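# Lift the scoop by its handle with the nearer arm

## Task

Pick up the scoop by its handle using the arm whose base was closer to the scoop when the scene began, and finish with it held like this: the fingers clamp firmly across the handle, centred on the width of the finger pads, with mostly handle between them and the pad centres lying between the handle's two ends. That gripper's commanded opening must be clearly smaller than the handle's width. The scoop must be motionless and well clear of the table, and no part of that arm other than its fingers may touch it. Nothing else may count as done merely because the robot is holding it in place at the end; only this grip may do that.

## Robot and tools

Robot: two six-joint arms, left_arm and right_arm, each with a two-finger parallel gripper. Their bases (root links) sit in the scene frame at left_arm (-0.023, +0.374, 0) m with quat_wxyz (+0.999, 0, 0, +0.039), and right_arm (+0.018, -0.231, 0) m with quat_wxyz (+1.000, 0, 0, -0.024). Compare these with where the scoop starts to decide which arm must do the grasp.

Scene frame: origin on the table surface midway between the arms, +z up, +x pointing out over the table, and left_arm on the +y side. The words left and right name the arms only; they say nothing about sides of a camera image.

Gripper: the fingers extend along the gripper's +z axis and close along its y axis. The reported end_effector_position is the point midway between the pads, under 1 cm back from the fingertips.

Tool execute_actions takes "actions", a list holding either nothing or exactly one item, plus an optional "pictures" boolean (images are included by default). An empty list moves nothing and just reports the state. An item {"rows": [...], "steps": n} is a motion, with n from 1 to 15 (default 15) control steps of 1/30 s each; every row covers one step, and if there are fewer rows than steps the final row keeps repeating. An item {"steps": n} without rows is a wait of up to 300 steps, counted from the previous result and including your reply time. A refused call sends nothing.

Row layout: one list of 14 numbers, each within [-1, 1], always covering both arms. Numbers 1 to 7 are left_arm: waist, shoulder, elbow, wrist pitch, wrist yaw, wrist roll, then gripper opening. Numbers 8 to 14 are the same seven for right_arm. The six joint numbers are offsets in joint space, not poses: they are measured from that arm's joint angles as printed in the most recent result that listed them (before the first such result in a scene, and for any later calls within a single reply, from wherever the arm is when the action begins). They do not add up from one row to the next. Scale: 1.0 equals 1.202 rad for the waist, 1.258 for the shoulder, 1.238 for the elbow, 2.073 for wrist pitch, and 2.022 for wrist yaw and for wrist roll. Sending all zeros is not a hold; it pulls the arm back to the reference angles. The opening number is absolute, not an offset: +1 fully open, -1 shut, on the same scale as grip_measured.

Joint ranges (rad), same for both arms: waist -2.618 to 3.054, shoulder 0.000 to 3.142, elbow 0.000 to 3.142, wrist pitch -1.571 to 1.571, wrist yaw -1.571 to 1.571, wrist roll -2.094 to 2.094. A call aiming more than 0.036 rad outward past a stated end is refused. True ends may differ from these by up to 0.036 rad either way; a target past the true end is clipped there, and a result may then report "joint sent to its limit" (possibly referring to an earlier action). Lack of that line does not prove there is room left.

Motion limits: per step a joint's target may lead its measured angle by at most 0.202 rad (waist), 0.258 (shoulder), 0.238 (elbow), 0.573 (wrist pitch), 0.522 (wrist yaw and roll), so big moves need several steps or calls. If targets would put a gripper over 70 mm from where it is measured, all that arm's targets are shrunk toward the measured angles. Friction can leave a joint up to about 0.031 rad short, and smaller commands may not move it at all.

Between calls the arms keep heading to the last row sent, until everything has nearly stopped or a step is HELD; after that only a new action moves them on. Fingers already opening or closing finish moving. The simulation runs on while you think and write.

Results: a state line "left_arm: ... | right_arm: ..." gives each gripper's position (m) and quat_wxyz in the scene frame; positions get less accurate at long reach. "Joint positions" and "Joint velocities" give, per arm, the six joints (rad, rad/s) and then the pad gap (m, m/s; 0.087 m is fully open). grip_measured is the measured finger opening on the command scale; each gripper's reading may be off by up to about 1 mm, consistently. HELD marks steps where all or part of your row was withheld. "joint command not followed" means a clearance check altered or blocked joint targets on some steps; the rest of the row still ran. MOTOR HOT (from 75 °C) and OVER-TEMPERATURE FAULT lines report heating: at 90 °C an arm halts for 10 s, at 100 °C it goes limp and drops.

Gripping: to hold, keep commanding an opening below grip_measured; roughly 0.02 below gives a firm grip, less gives a lighter one. Pads push up to about 20 N; closing fast can push harder and even spring the fingers open.

zoom_image: "camera" is one of cam_head_left, cam_head_right, cam_high, cam_low, cam_left_wrist, cam_right_wrist (all 504x504), and "region" is [x0, y0, x1, y1] in pixels from the top-left corner, at most 504 by 504. It shows a magnified part of that camera's latest image.

read_manual: optional "section" (only "licences"); returns licence text, moves nothing.

finished_scene: "scene" is the current scene's number.

Avoid: knocking or placing anything off the table, dropping or letting the scoop slip, slamming or shoving hard, arms touching or pressing each other, and long heavy holds that overheat motors. Expect occasional brief tugs on held items or pushes on loose ones.

Each tool is called after ">>>" as name(argument=value, ...), one argument or row to a line, values as JSON.

## Session

>>> execute_actions(
  actions=[],
)

Scene clock: 0.00 s of 4200.00 s.
left_arm: end_effector_position=(+0.2851, +0.2426, +0.2426) grip_measured=+0.994 end_effector_quat_wxyz=(+0.226, +0.915, +0.325, +0.082) | right_arm: end_effector_position=(+0.2953, -0.1531, +0.1172) grip_measured=+0.991 end_effector_quat_wxyz=(-0.045, -0.392, +0.919, -0.013)
Joint positions: left_arm=[-0.478  1.404  1.533 -1.263  0.218  2.01   0.087] | right_arm=[ 0.404  1.856  1.596 -1.399  0.031 -0.448  0.087]
Joint velocities: left_arm=[-0.012 -0.007 -0.002 -0.037 -0.125 -0.081 -0.   ] | right_arm=[-0.002  0.017 -0.017 -0.051 -0.037  0.095 -0.   ]

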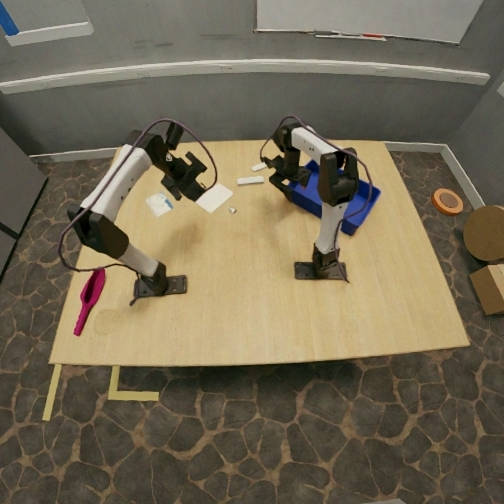

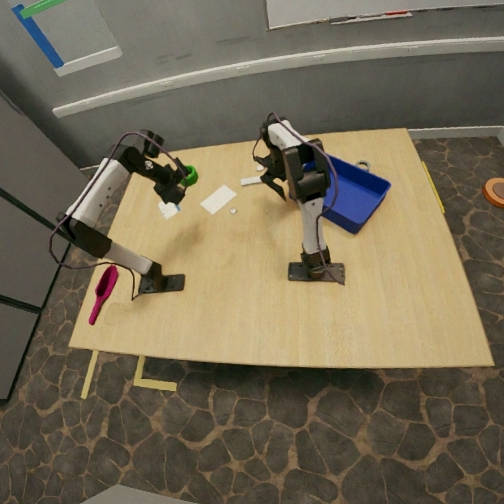

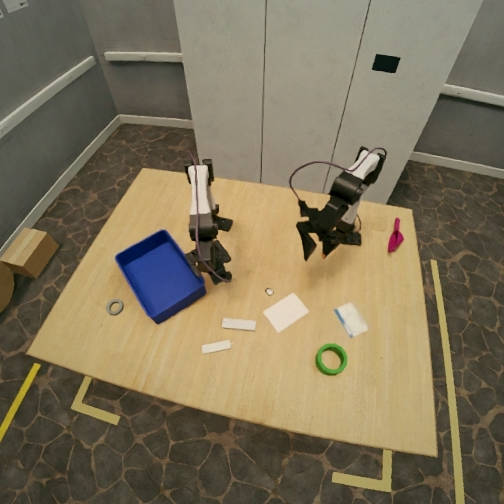

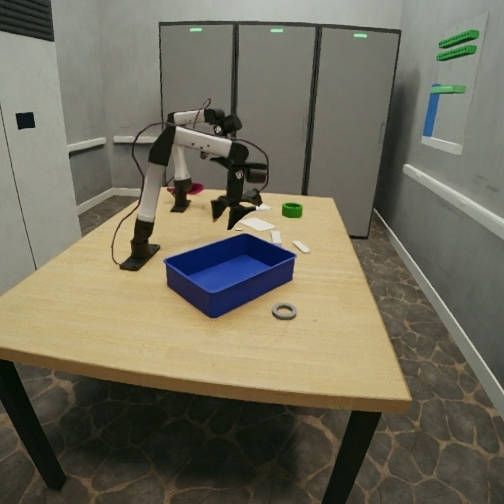

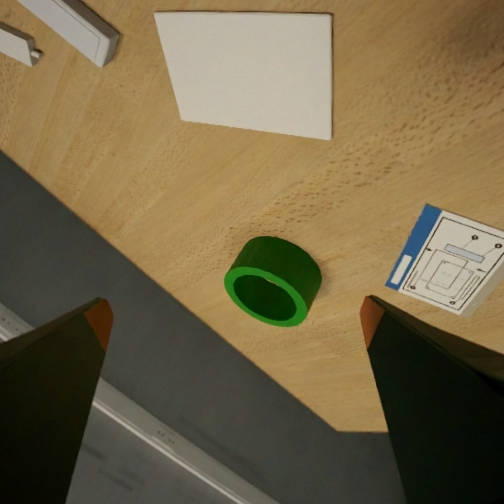

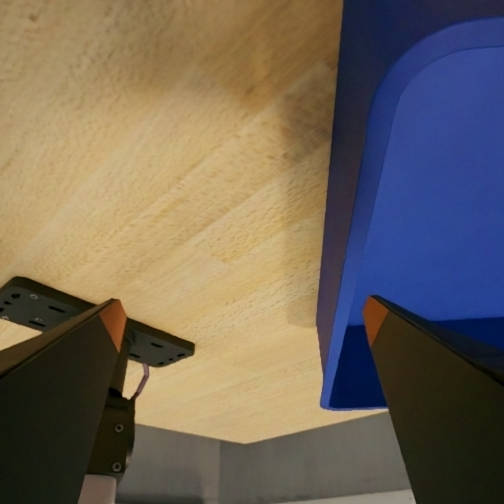

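>>> execute_actions(
  actions=[
    {"rows":[[1,0.09,-0.12,-0.018,-0.108,-1,1,0,0,0,0,0,0,1]]},
  ],
  pictures=false,
)

>>> execute_actions(
  actions=[
    {"rows":[[1,0,0,0,0,-0.6,1,0,0,0,0,0,0,1]]},
  ],
  pictures=false,
)

>>> execute_actions(
  actions=[
    {"steps":10},
  ],
  pictures=false,
)

Scene clock: 1.33 s of 4200.00 s.
left_arm: end_effector_position=(+0.2145, +0.5109, +0.1531) grip_measured=+0.994 end_effector_quat_wxyz=(+0.076, +0.187, +0.979, +0.038) | right_arm: end_effector_position=(+0.2953, -0.1531, +0.1172) grip_measured=+0.991 end_effector_quat_wxyz=(-0.045, -0.392, +0.919, -0.013)
Joint positions: left_arm=[ 0.352  1.528  1.396 -1.27   0.026  0.805  0.087] | right_arm=[ 0.404  1.856  1.596 -1.399  0.031 -0.448  0.087]
Joint velocities: left_arm=[ 2.039  0.002 -0.012 -0.051 -0.183 -2.864 -0.   ] | right_arm=[ 0.002  0.007  0.007 -0.022  0.037  0.022 -0.   ]
Steps of this call (steps 1 to 25: nothing new was sent; steps 26 to 40: all 15 steps of this action). Readings (joint positions):
26: left_arm=[-0.467 1.407 1.527 -1.263 0.212 1.972] | right_arm=[0.404 1.856 1.596 -1.399 0.031 -0.448]
27: left_arm=[-0.437 1.412 1.513 -1.263 0.197 1.917] | right_arm=[0.404 1.856 1.596 -1.399 0.031 -0.448]
29: left_arm=[-0.356 1.439 1.478 -1.264 0.158 1.798] | right_arm=[0.404 1.856 1.596 -1.399 0.031 -0.448]
33: left_arm=[-0.147 1.506 1.415 -1.267 0.089 1.489] | right_arm=[0.404 1.856 1.596 -1.399 0.031 -0.448]
40: the state above

Scene clock: 1.83 s of 4200.00 s.
left_arm: end_effector_position=(+0.0071, +0.6366, +0.1524) grip_measured=+0.994 end_effector_quat_wxyz=(-0.079, +0.791, -0.606, -0.040) | right_arm: end_effector_position=(+0.2953, -0.1531, +0.1172) grip_measured=+0.991 end_effector_quat_wxyz=(-0.045, -0.392, +0.919, -0.013)
Joint positions: left_arm=[ 1.443  1.528  1.396 -1.263  0.025 -0.313  0.087] | right_arm=[ 0.404  1.856  1.596 -1.399  0.031 -0.448  0.087]
Joint velocities: left_arm=[ 1.961 -0.027  0.002  0.022 -0.037 -0.608 -0.001] | right_arm=[-0.017  0.007  0.002 -0.007 -0.051 -0.051  0.001]
Steps of this call (steps 1 to 15: all 15 steps of this action). Readings (joint positions):
1: left_arm=[0.425 1.528 1.396 -1.270 0.025 0.707] | right_arm=[0.404 1.856 1.596 -1.399 0.031 -0.448]
2: left_arm=[0.497 1.528 1.396 -1.268 0.025 0.610] | right_arm=[0.404 1.856 1.596 -1.399 0.031 -0.448]
4: left_arm=[0.643 1.528 1.396 -1.266 0.025 0.414] | right_arm=[0.404 1.856 1.596 -1.399 0.031 -0.448]
8: left_arm=[0.934 1.528 1.396 -1.264 0.025 0.023] | right_arm=[0.404 1.856 1.596 -1.399 0.031 -0.448]
15: the state above

Scene clock: 2.17 s of 4200.00 s.
left_arm: end_effector_position=(-0.0230, +0.6396, +0.1525) grip_measured=+0.994 end_effector_quat_wxyz=(-0.076, +0.847, -0.525, -0.045) | right_arm: end_effector_position=(+0.2953, -0.1531, +0.1172) grip_measured=+0.991 end_effector_quat_wxyz=(-0.045, -0.392, +0.919, -0.013)
Joint positions: left_arm=[ 1.562  1.528  1.396 -1.263  0.016 -0.392  0.087] | right_arm=[ 0.404  1.856  1.596 -1.399  0.031 -0.448  0.087]
Joint velocities: left_arm=[ 0.002 -0.007 -0.002  0.007  0.007 -0.066 -0.   ] | right_arm=[ 0.012  0.002 -0.012 -0.007  0.037 -0.022  0.001]
Steps of this call (steps 1 to 10: the robot went on to your last target). Readings (joint positions):
1: left_arm=[1.503 1.528 1.396 -1.263 0.022 -0.332] | right_arm=[0.404 1.856 1.596 -1.399 0.031 -0.448]
2: left_arm=[1.544 1.528 1.396 -1.263 0.017 -0.348] | right_arm=[0.404 1.856 1.596 -1.399 0.031 -0.448]
4: left_arm=[1.569 1.528 1.396 -1.263 0.014 -0.370] | right_arm=[0.404 1.856 1.596 -1.399 0.031 -0.448]
8: left_arm=[1.563 1.528 1.396 -1.263 0.016 -0.388] | right_arm=[0.404 1.856 1.596 -1.399 0.031 -0.448]
10: the state above

>>> execute_actions(
  actions=[
    {"rows":[[0.48,-0.01,-0.12,-0.018,-0.01,-0.26,1,0,0,0,0,0,0,1]]},
  ],
  pictures=false,
)

>>> execute_actions(
  actions=[
    {"steps":12},
  ],
)

Scene clock: 3.00 s of 4200.00 s.
left_arm: end_effector_position=(-0.1433, +0.5812, +0.1201) grip_measured=+0.994 end_effector_quat_wxyz=(-0.004, +1.000, -0.011, -0.008) | right_arm: end_effector_position=(+0.2953, -0.1531, +0.1172) grip_measured=+0.991 end_effector_quat_wxyz=(-0.045, -0.392, +0.919, -0.013)
Joint positions: left_arm=[ 2.148  1.525  1.256 -1.287 -0.007 -0.893  0.087] | right_arm=[ 0.404  1.856  1.596 -1.399  0.031 -0.448  0.087]
Joint velocities: left_arm=[-0.012 -0.017 -0.012 -0.022  0.037 -0.081 -0.001] | right_arm=[-0.012 -0.007  0.002 -0.066  0.022  0.037  0.001]
Steps of this call (steps 1 to 10: the robot went on to your last target; steps 11 to 25: all 15 steps of this action). Readings (joint positions):
11: left_arm=[1.582 1.524 1.379 -1.254 0.026 -0.467] | right_arm=[0.404 1.856 1.596 -1.399 0.031 -0.448]
12: left_arm=[1.632 1.517 1.346 -1.248 0.029 -0.554] | right_arm=[0.404 1.856 1.596 -1.399 0.031 -0.448]
14: left_arm=[1.775 1.520 1.286 -1.260 0.022 -0.683] | right_arm=[0.404 1.856 1.596 -1.399 0.031 -0.448]
18: left_arm=[2.063 1.525 1.256 -1.277 0.009 -0.819] | right_arm=[0.404 1.856 1.596 -1.399 0.031 -0.448]
25: the state above

Scene clock: 3.40 s of 4200.00 s.
left_arm: end_effector_position=(-0.1430, +0.5815, +0.1201) grip_measured=+0.994 end_effector_quat_wxyz=(-0.003, +1.000, -0.002, -0.007) | right_arm: end_effector_position=(+0.2953, -0.1531, +0.1172) grip_measured=+0.991 end_effector_quat_wxyz=(-0.045, -0.392, +0.919, -0.013)
Joint positions: left_arm=[ 2.148  1.525  1.256 -1.289 -0.007 -0.909  0.087] | right_arm=[ 0.404  1.856  1.596 -1.399  0.031 -0.448  0.087]
Joint velocities: left_arm=[-0.002 -0.012 -0.002  0.051 -0.007 -0.051 -0.001] | right_arm=[ 0.002 -0.017 -0.002 -0.022  0.095  0.007  0.   ]
Steps of this call (steps 1 to 12: the robot went on to your last target). Readings (joint positions):
1: left_arm=[2.148 1.525 1.256 -1.287 -0.007 -0.896] | right_arm=[0.404 1.856 1.596 -1.399 0.031 -0.448]
2: left_arm=[2.148 1.525 1.256 -1.288 -0.007 -0.899] | right_arm=[0.404 1.856 1.596 -1.399 0.031 -0.448]
4: left_arm=[2.148 1.525 1.256 -1.288 -0.007 -0.903] | right_arm=[0.404 1.856 1.596 -1.399 0.031 -0.448]
8: left_arm=[2.148 1.525 1.256 -1.289 -0.007 -0.907] | right_arm=[0.404 1.856 1.596 -1.399 0.031 -0.448]
12: the state above

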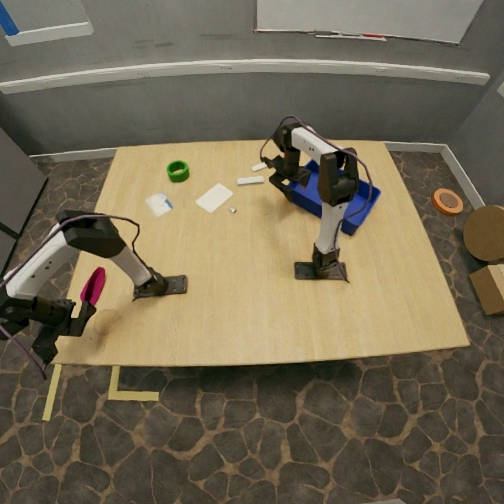

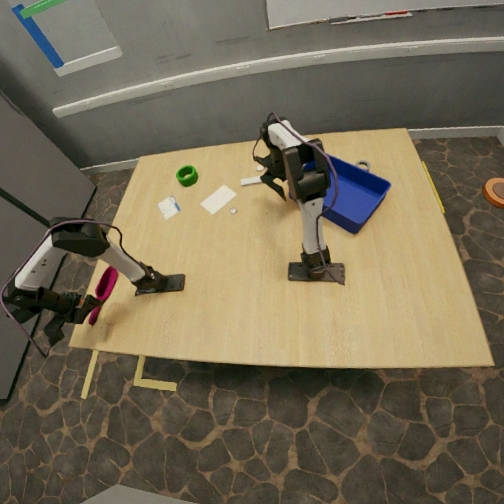

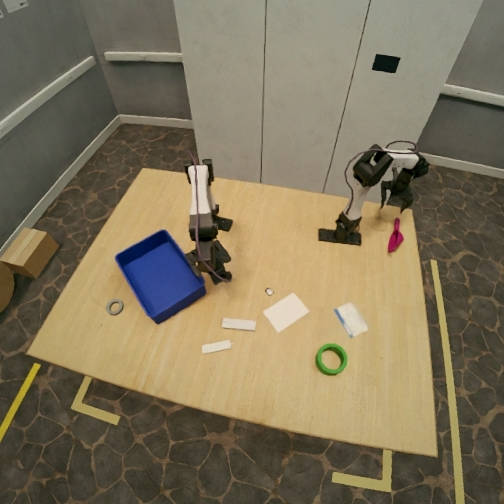

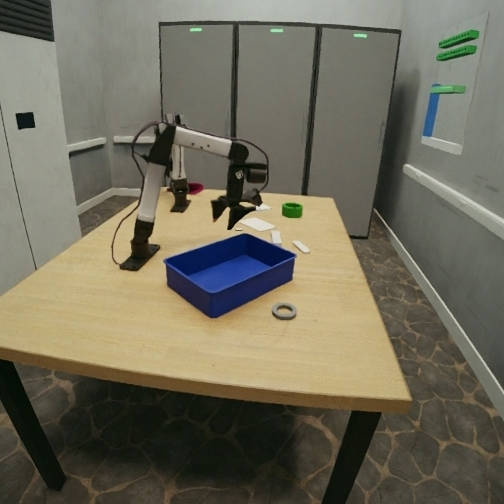

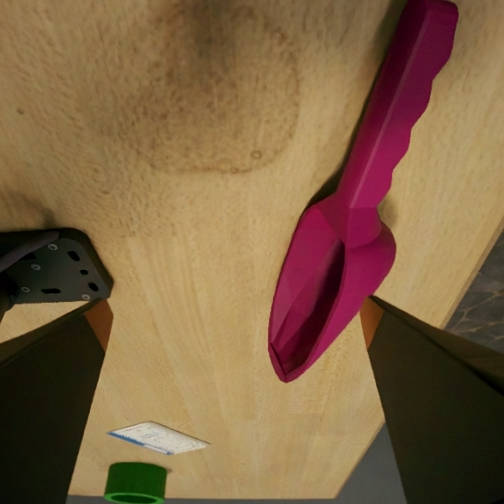

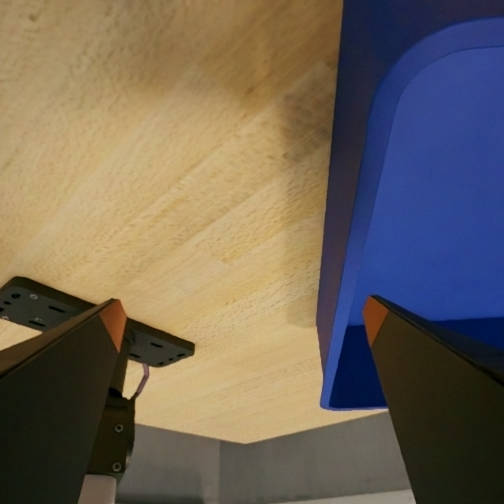

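>>> execute_actions(
  actions=[
    {"rows":[[-0.108,0.203,0.09,0.073,0,-0.05,1,0,0,0,0,0,0,1]]},
  ],
  pictures=false,
)

>>> execute_actions(
  actions=[
    {"steps":10},
  ],
)

Scene clock: 4.70 s of 4200.00 s.
left_arm: end_effector_position=(-0.1405, +0.6460, +0.0697) grip_measured=+0.994 end_effector_quat_wxyz=(+0.016, +1.000, -0.025, +0.007) | right_arm: end_effector_position=(+0.2953, -0.1531, +0.1172) grip_measured=+0.991 end_effector_quat_wxyz=(-0.045, -0.392, +0.919, -0.013)
Joint positions: left_arm=[ 2.015  1.797  1.348 -1.157 -0.005 -0.999  0.087] | right_arm=[ 0.404  1.856  1.596 -1.399  0.031 -0.448  0.087]
Joint velocities: left_arm=[ 0.012 -0.002 -0.012 -0.066 -0.066 -0.051 -0.   ] | right_arm=[ 0.002  0.017  0.002 -0.022 -0.022 -0.022 -0.001]
Steps of this call (steps 1 to 24: the robot went on to your last target; steps 25 to 39: all 15 steps of this action). Readings (joint positions):
25: left_arm=[2.137 1.547 1.271 -1.295 -0.011 -0.923] | right_arm=[0.404 1.856 1.596 -1.399 0.031 -0.448]
26: left_arm=[2.113 1.595 1.303 -1.290 -0.013 -0.938] | right_arm=[0.404 1.856 1.596 -1.399 0.031 -0.448]
28: left_arm=[2.055 1.708 1.345 -1.226 -0.013 -0.960] | right_arm=[0.404 1.856 1.596 -1.399 0.031 -0.448]
32: left_arm=[2.015 1.803 1.348 -1.166 -0.005 -0.983] | right_arm=[0.404 1.856 1.596 -1.399 0.031 -0.448]
39: the state above

Scene clock: 5.03 s of 4200.00 s.
left_arm: end_effector_position=(-0.1407, +0.6465, +0.0696) grip_measured=+0.994 end_effector_quat_wxyz=(+0.016, +1.000, -0.023, +0.007) | right_arm: end_effector_position=(+0.2953, -0.1531, +0.1172) grip_measured=+0.991 end_effector_quat_wxyz=(-0.045, -0.392, +0.919, -0.013)
Joint positions: left_arm=[ 2.015  1.797  1.348 -1.155 -0.005 -1.002  0.087] | right_arm=[ 0.404  1.856  1.596 -1.399  0.031 -0.448  0.087]
Joint velocities: left_arm=[-0.002  0.007 -0.007  0.051 -0.022  0.051 -0.001] | right_arm=[ 0.002 -0.002 -0.012 -0.066  0.022  0.066 -0.   ]
Steps of this call (steps 1 to 10: the robot went on to your last target). Readings (joint positions):
1: left_arm=[2.015 1.797 1.348 -1.156 -0.005 -0.999] | right_arm=[0.404 1.856 1.596 -1.399 0.031 -0.448]
2: left_arm=[2.015 1.797 1.348 -1.156 -0.005 -1.000] | right_arm=[0.404 1.856 1.596 -1.399 0.031 -0.448]
4: left_arm=[2.015 1.797 1.348 -1.156 -0.005 -1.001] | right_arm=[0.404 1.856 1.596 -1.399 0.031 -0.448]
8: left_arm=[2.015 1.797 1.348 -1.155 -0.005 -1.002] | right_arm=[0.404 1.856 1.596 -1.399 0.031 -0.448]
10: the state above

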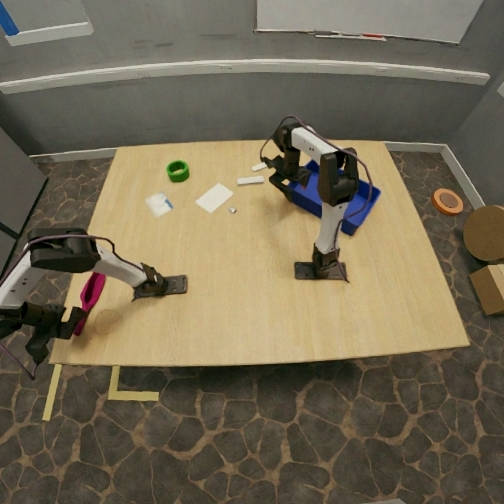

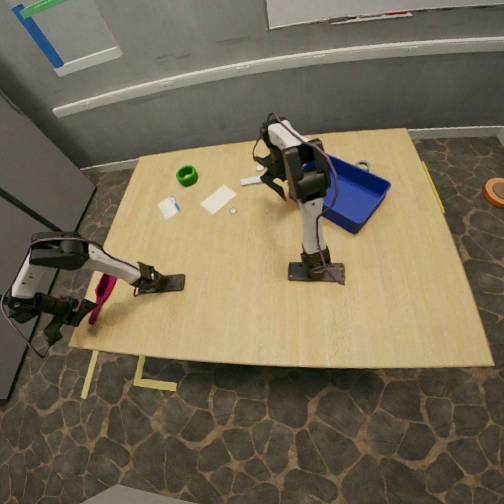

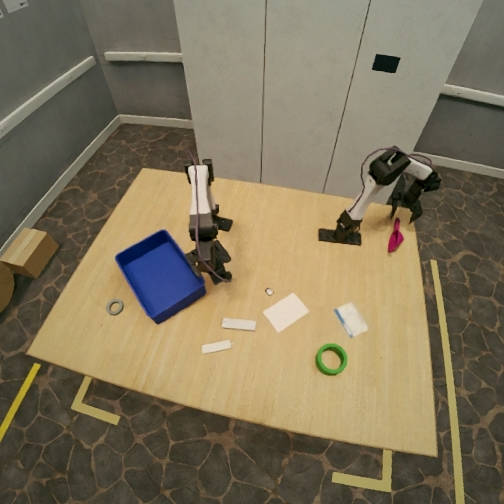

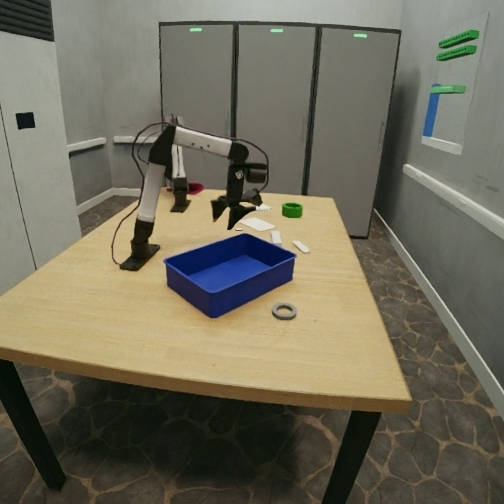

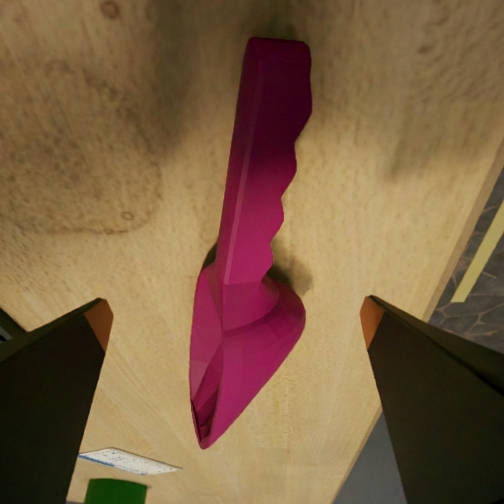

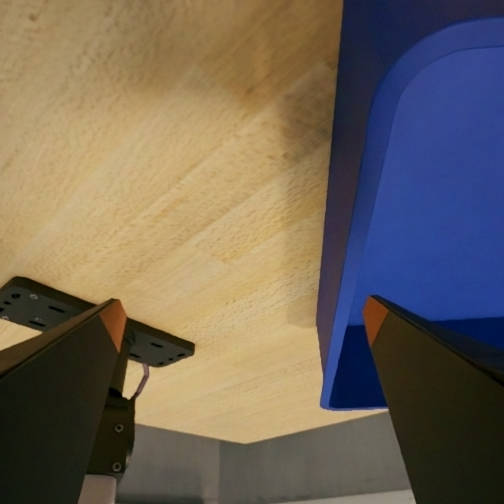

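>>> execute_actions(
  actions=[
    {"rows":[[0,0.02,-0.02,0.05,0,0.05,1,0,0,0,0,0,0,1],[0,0.02,-0.04,0.07,0,0.05,1,0,0,0,0,0,0,1],[0,0.055,-0.108,0.118,0,0.05,1,0,0,0,0,0,0,1]]},
  ],
  pictures=false,
)

>>> execute_actions(
  actions=[
    {"steps":8},
  ],
)

Scene clock: 6.13 s of 4200.00 s.
left_arm: end_effector_position=(-0.1441, +0.6481, +0.0146) grip_measured=+0.994 end_effector_quat_wxyz=(+0.012, +0.998, -0.068, +0.005) | right_arm: end_effector_position=(+0.2953, -0.1531, +0.1172) grip_measured=+0.991 end_effector_quat_wxyz=(-0.045, -0.392, +0.919, -0.013)
Joint positions: left_arm=[ 2.015  1.875  1.219 -0.94  -0.005 -0.912  0.087] | right_arm=[ 0.404  1.856  1.596 -1.399  0.031 -0.448  0.087]
Joint velocities: left_arm=[0.007 0.007 0.002 0.022 0.037 0.066 0.001] | right_arm=[-0.002  0.002  0.002  0.007 -0.007 -0.007 -0.001]
Steps of this call (steps 1 to 15: the robot went on to your last target; steps 16 to 18: nothing new was sent; steps 19 to 33: all 15 steps of this action). Readings (joint positions):
19: left_arm=[2.015 1.798 1.347 -1.149 -0.005 -0.990] | right_arm=[0.404 1.856 1.596 -1.399 0.031 -0.448]
20: left_arm=[2.015 1.799 1.341 -1.128 -0.005 -0.973] | right_arm=[0.404 1.856 1.596 -1.399 0.031 -0.448]
22: left_arm=[2.015 1.810 1.296 -1.047 -0.005 -0.949] | right_arm=[0.404 1.856 1.596 -1.399 0.031 -0.448]
26: left_arm=[2.015 1.868 1.227 -0.979 -0.005 -0.925] | right_arm=[0.404 1.856 1.596 -1.399 0.031 -0.448]
33: the state above

Scene clock: 6.40 s of 4200.00 s.
left_arm: end_effector_position=(-0.1454, +0.6501, +0.0143) grip_measured=+0.994 end_effector_quat_wxyz=(+0.008, +0.998, -0.069, +0.002) | right_arm: end_effector_position=(+0.2953, -0.1531, +0.1172) grip_measured=+0.991 end_effector_quat_wxyz=(-0.045, -0.392, +0.919, -0.013)
Joint positions: left_arm=[ 2.015  1.875  1.219 -0.93  -0.005 -0.909  0.087] | right_arm=[ 0.404  1.856  1.596 -1.399  0.031 -0.448  0.087]
Joint velocities: left_arm=[ 0.002 -0.012 -0.022 -0.051 -0.007 -0.007  0.001] | right_arm=[-0.007 -0.007 -0.022  0.095  0.066 -0.022 -0.001]
Steps of this call (steps 1 to 8: the robot went on to your last target). Readings (joint positions):
1: left_arm=[2.015 1.875 1.219 -0.937 -0.005 -0.911] | right_arm=[0.404 1.856 1.596 -1.399 0.031 -0.448]
2: left_arm=[2.015 1.875 1.219 -0.935 -0.005 -0.910] | right_arm=[0.404 1.856 1.596 -1.399 0.031 -0.448]
4: left_arm=[2.015 1.875 1.219 -0.932 -0.005 -0.910] | right_arm=[0.404 1.856 1.596 -1.399 0.031 -0.448]
8: the state above

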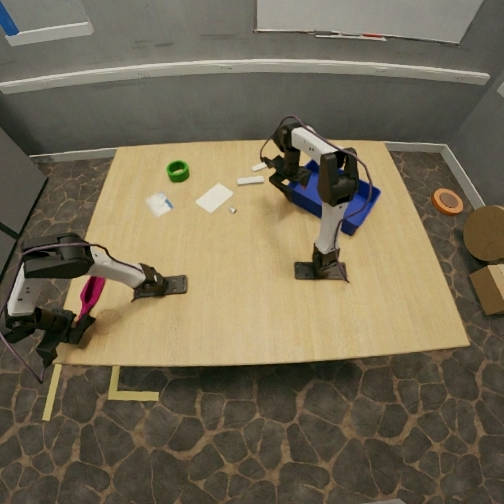

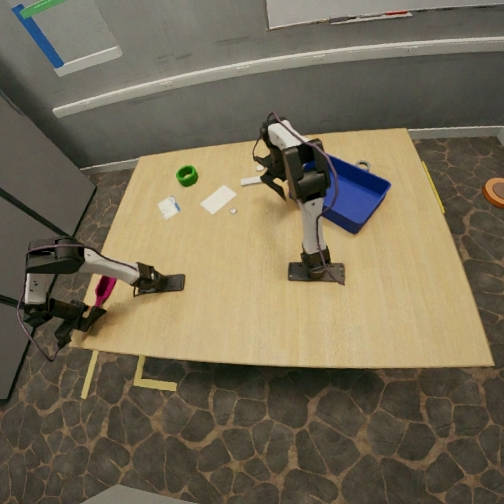

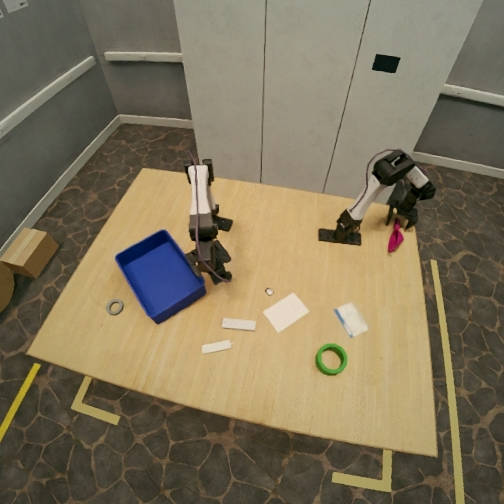

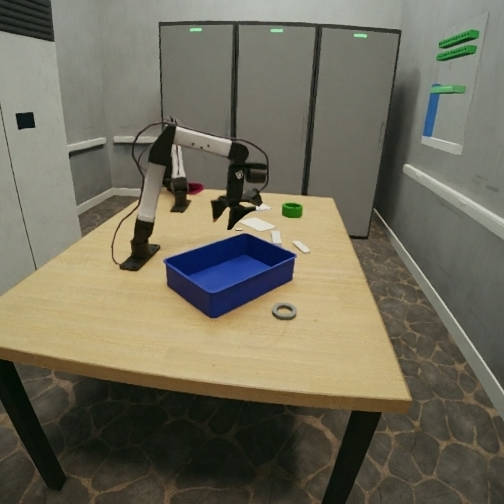

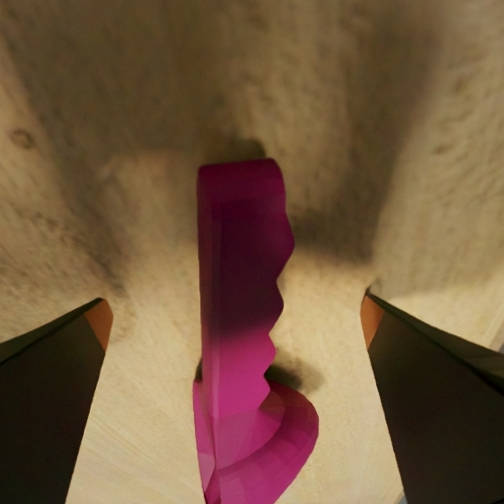

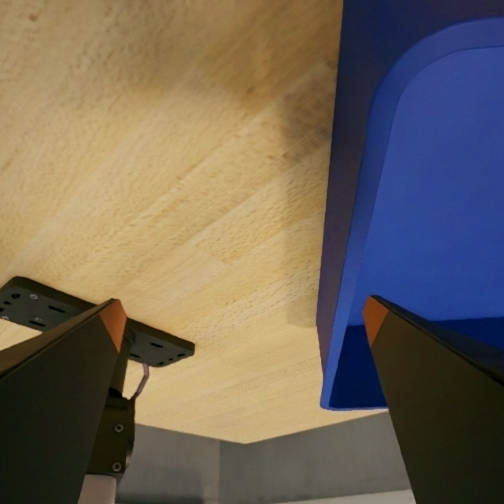

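>>> execute_actions(
  actions=[
    {"rows":[[0,0,0,0,0,0,0.6,0,0,0,0,0,0,1],[0,0,0,0,0,0,0.3,0,0,0,0,0,0,1],[0,0,0,0,0,0,0,0,0,0,0,0,0,1],[0,0,0,0,0,0,-0.2,0,0,0,0,0,0,1],[0,0,0,0,0,0,-0.3,0,0,0,0,0,0,1],[0,0,0,0,0,0,-0.4,0,0,0,0,0,0,1],[0,0,0,0,0,0,-0.5,0,0,0,0,0,0,1],[0,0,0,0,0,0,-0.6,0,0,0,0,0,0,1],[0,0,0,0,0,0,-0.8,0,0,0,0,0,0,1]]},
  ],
  pictures=false,
)

>>> execute_actions(
  actions=[
    {"rows":[[0,-0.04,0.02,-0.03,0,0,-0.8,0,0,0,0,0,0,1],[0,-0.04,0.02,-0.03,0,0,-0.8,0,0,0,0,0,0,1],[0,-0.1,0.06,-0.09,0,0,-0.8,0,0,0,0,0,0,1],[0,-0.1,0.06,-0.09,0,0,-0.8,0,0,0,0,0,0,1],[0,-0.2,0.14,-0.2,0,0,-0.8,0,0,0,0,0,0,1]]},
  ],
  pictures=false,
)

>>> execute_actions(
  actions=[
    {"steps":25},
  ],
)

Scene clock: 7.67 s of 4200.00 s.
left_arm: end_effector_position=(-0.1455, +0.6504, +0.0143) grip_measured=-0.501 end_effector_quat_wxyz=(+0.007, +0.998, -0.070, +0.002) | right_arm: end_effector_position=(+0.2953, -0.1531, +0.1172) grip_measured=+0.991 end_effector_quat_wxyz=(-0.045, -0.392, +0.919, -0.013)
Joint positions: left_arm=[ 2.015  1.875  1.219 -0.929 -0.005 -0.908  0.022] | right_arm=[ 0.404  1.856  1.596 -1.399  0.031 -0.448  0.087]
Joint velocities: left_arm=[ 0.002 -0.007  0.007  0.081  0.081  0.007  0.   ] | right_arm=[-0.012  0.017 -0.007  0.051 -0.037  0.037  0.   ]
Steps of this call (steps 1 to 23: the robot went on to your last target; steps 24 to 38: all 15 steps of this action). Readings (joint positions):
24: left_arm=[2.015 1.875 1.219 -0.929 -0.005 -0.909] | right_arm=[0.404 1.856 1.596 -1.399 0.031 -0.448]
25: left_arm=[2.015 1.875 1.219 -0.929 -0.005 -0.909] | right_arm=[0.404 1.856 1.596 -1.399 0.031 -0.448]
27: left_arm=[2.015 1.875 1.219 -0.929 -0.005 -0.909] | right_arm=[0.404 1.856 1.596 -1.399 0.031 -0.448]
31: left_arm=[2.015 1.875 1.219 -0.929 -0.005 -0.908] | right_arm=[0.404 1.856 1.596 -1.399 0.031 -0.448]
38: the state above

Scene clock: 8.17 s of 4200.00 s.
left_arm: end_effector_position=(-0.1310, +0.6253, +0.1302) grip_measured=-0.523 end_effector_quat_wxyz=(-0.021, +0.997, -0.070, -0.017) | right_arm: end_effector_position=(+0.2953, -0.1531, +0.1172) grip_measured=+0.991 end_effector_quat_wxyz=(-0.045, -0.392, +0.919, -0.013)
Joint positions: left_arm=[ 2.015  1.615  1.389 -1.29  -0.005 -0.908  0.021] | right_arm=[ 0.404  1.856  1.596 -1.399  0.031 -0.448  0.087]
Joint velocities: left_arm=[ 0.012  0.071  0.007 -0.359 -0.037 -0.022 -0.   ] | right_arm=[-0.012  0.017 -0.012 -0.066  0.022  0.051 -0.001]
Steps of this call (steps 1 to 15: all 15 steps of this action). Readings (joint positions):
1: left_arm=[2.015 1.872 1.219 -0.932 -0.005 -0.908] | right_arm=[0.404 1.856 1.596 -1.399 0.031 -0.448]
2: left_arm=[2.015 1.867 1.219 -0.940 -0.005 -0.908] | right_arm=[0.404 1.856 1.596 -1.399 0.031 -0.448]
4: left_arm=[2.015 1.834 1.232 -0.991 -0.005 -0.908] | right_arm=[0.404 1.856 1.596 -1.399 0.031 -0.448]
8: left_arm=[2.015 1.699 1.326 -1.155 -0.005 -0.908] | right_arm=[0.404 1.856 1.596 -1.399 0.031 -0.448]
15: the state above

Scene clock: 9.00 s of 4200.00 s.
left_arm: end_effector_position=(-0.1264, +0.6173, +0.1302) grip_measured=-0.523 end_effector_quat_wxyz=(-0.005, +0.998, -0.070, -0.006) | right_arm: end_effector_position=(+0.2953, -0.1531, +0.1172) grip_measured=+0.991 end_effector_quat_wxyz=(-0.045, -0.392, +0.919, -0.013)
Joint positions: left_arm=[ 2.015  1.617  1.389 -1.327 -0.005 -0.908  0.021] | right_arm=[ 0.404  1.856  1.596 -1.399  0.031 -0.448  0.087]
Joint velocities: left_arm=[ 0.012 -0.002  0.007 -0.022 -0.022  0.007 -0.001] | right_arm=[ 0.002  0.012  0.007 -0.037 -0.022  0.066 -0.001]
Steps of this call (steps 1 to 25: the robot went on to your last target). Readings (joint positions):
1: left_arm=[2.015 1.616 1.389 -1.299 -0.005 -0.908] | right_arm=[0.404 1.856 1.596 -1.399 0.031 -0.448]
2: left_arm=[2.015 1.617 1.389 -1.306 -0.005 -0.908] | right_arm=[0.404 1.856 1.596 -1.399 0.031 -0.448]
4: left_arm=[2.015 1.617 1.389 -1.315 -0.005 -0.908] | right_arm=[0.404 1.856 1.596 -1.399 0.031 -0.448]
8: left_arm=[2.015 1.617 1.389 -1.323 -0.005 -0.908] | right_arm=[0.404 1.856 1.596 -1.399 0.031 -0.448]
25: the state above

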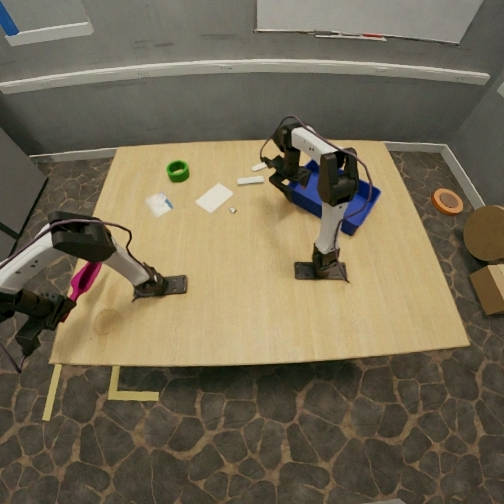

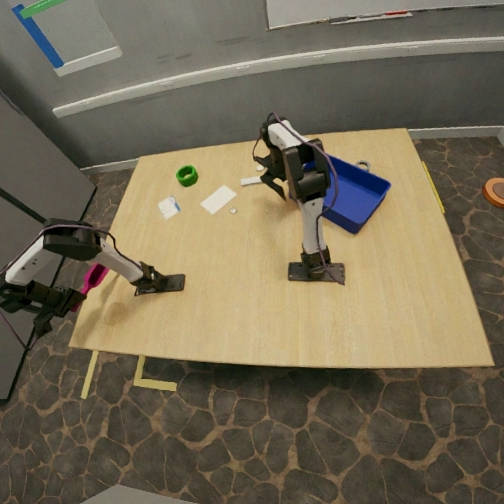

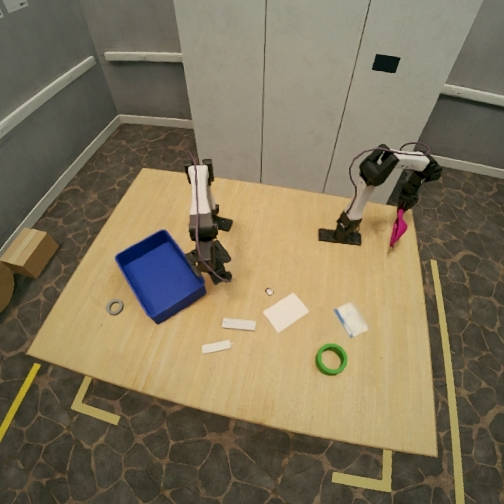

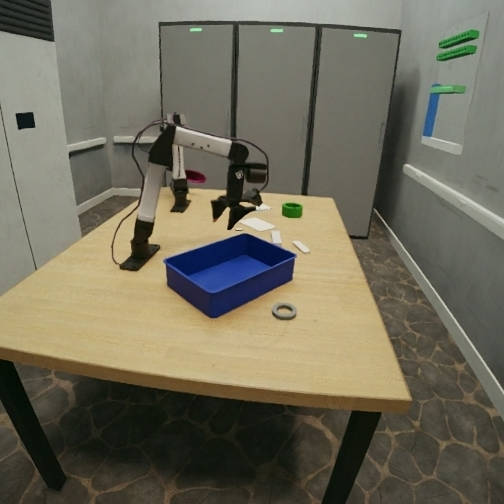

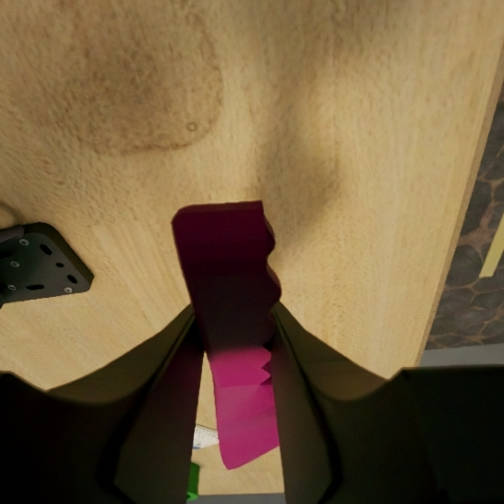

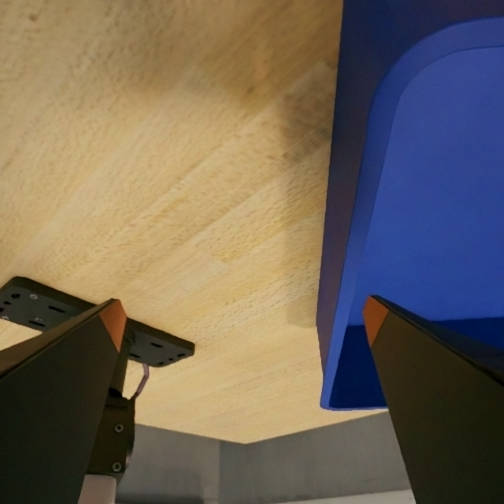

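Pivoted somewhat, but the grip is stable.

>>> finished_scene(
  scene=2,
)

The scene is finished: the task was done.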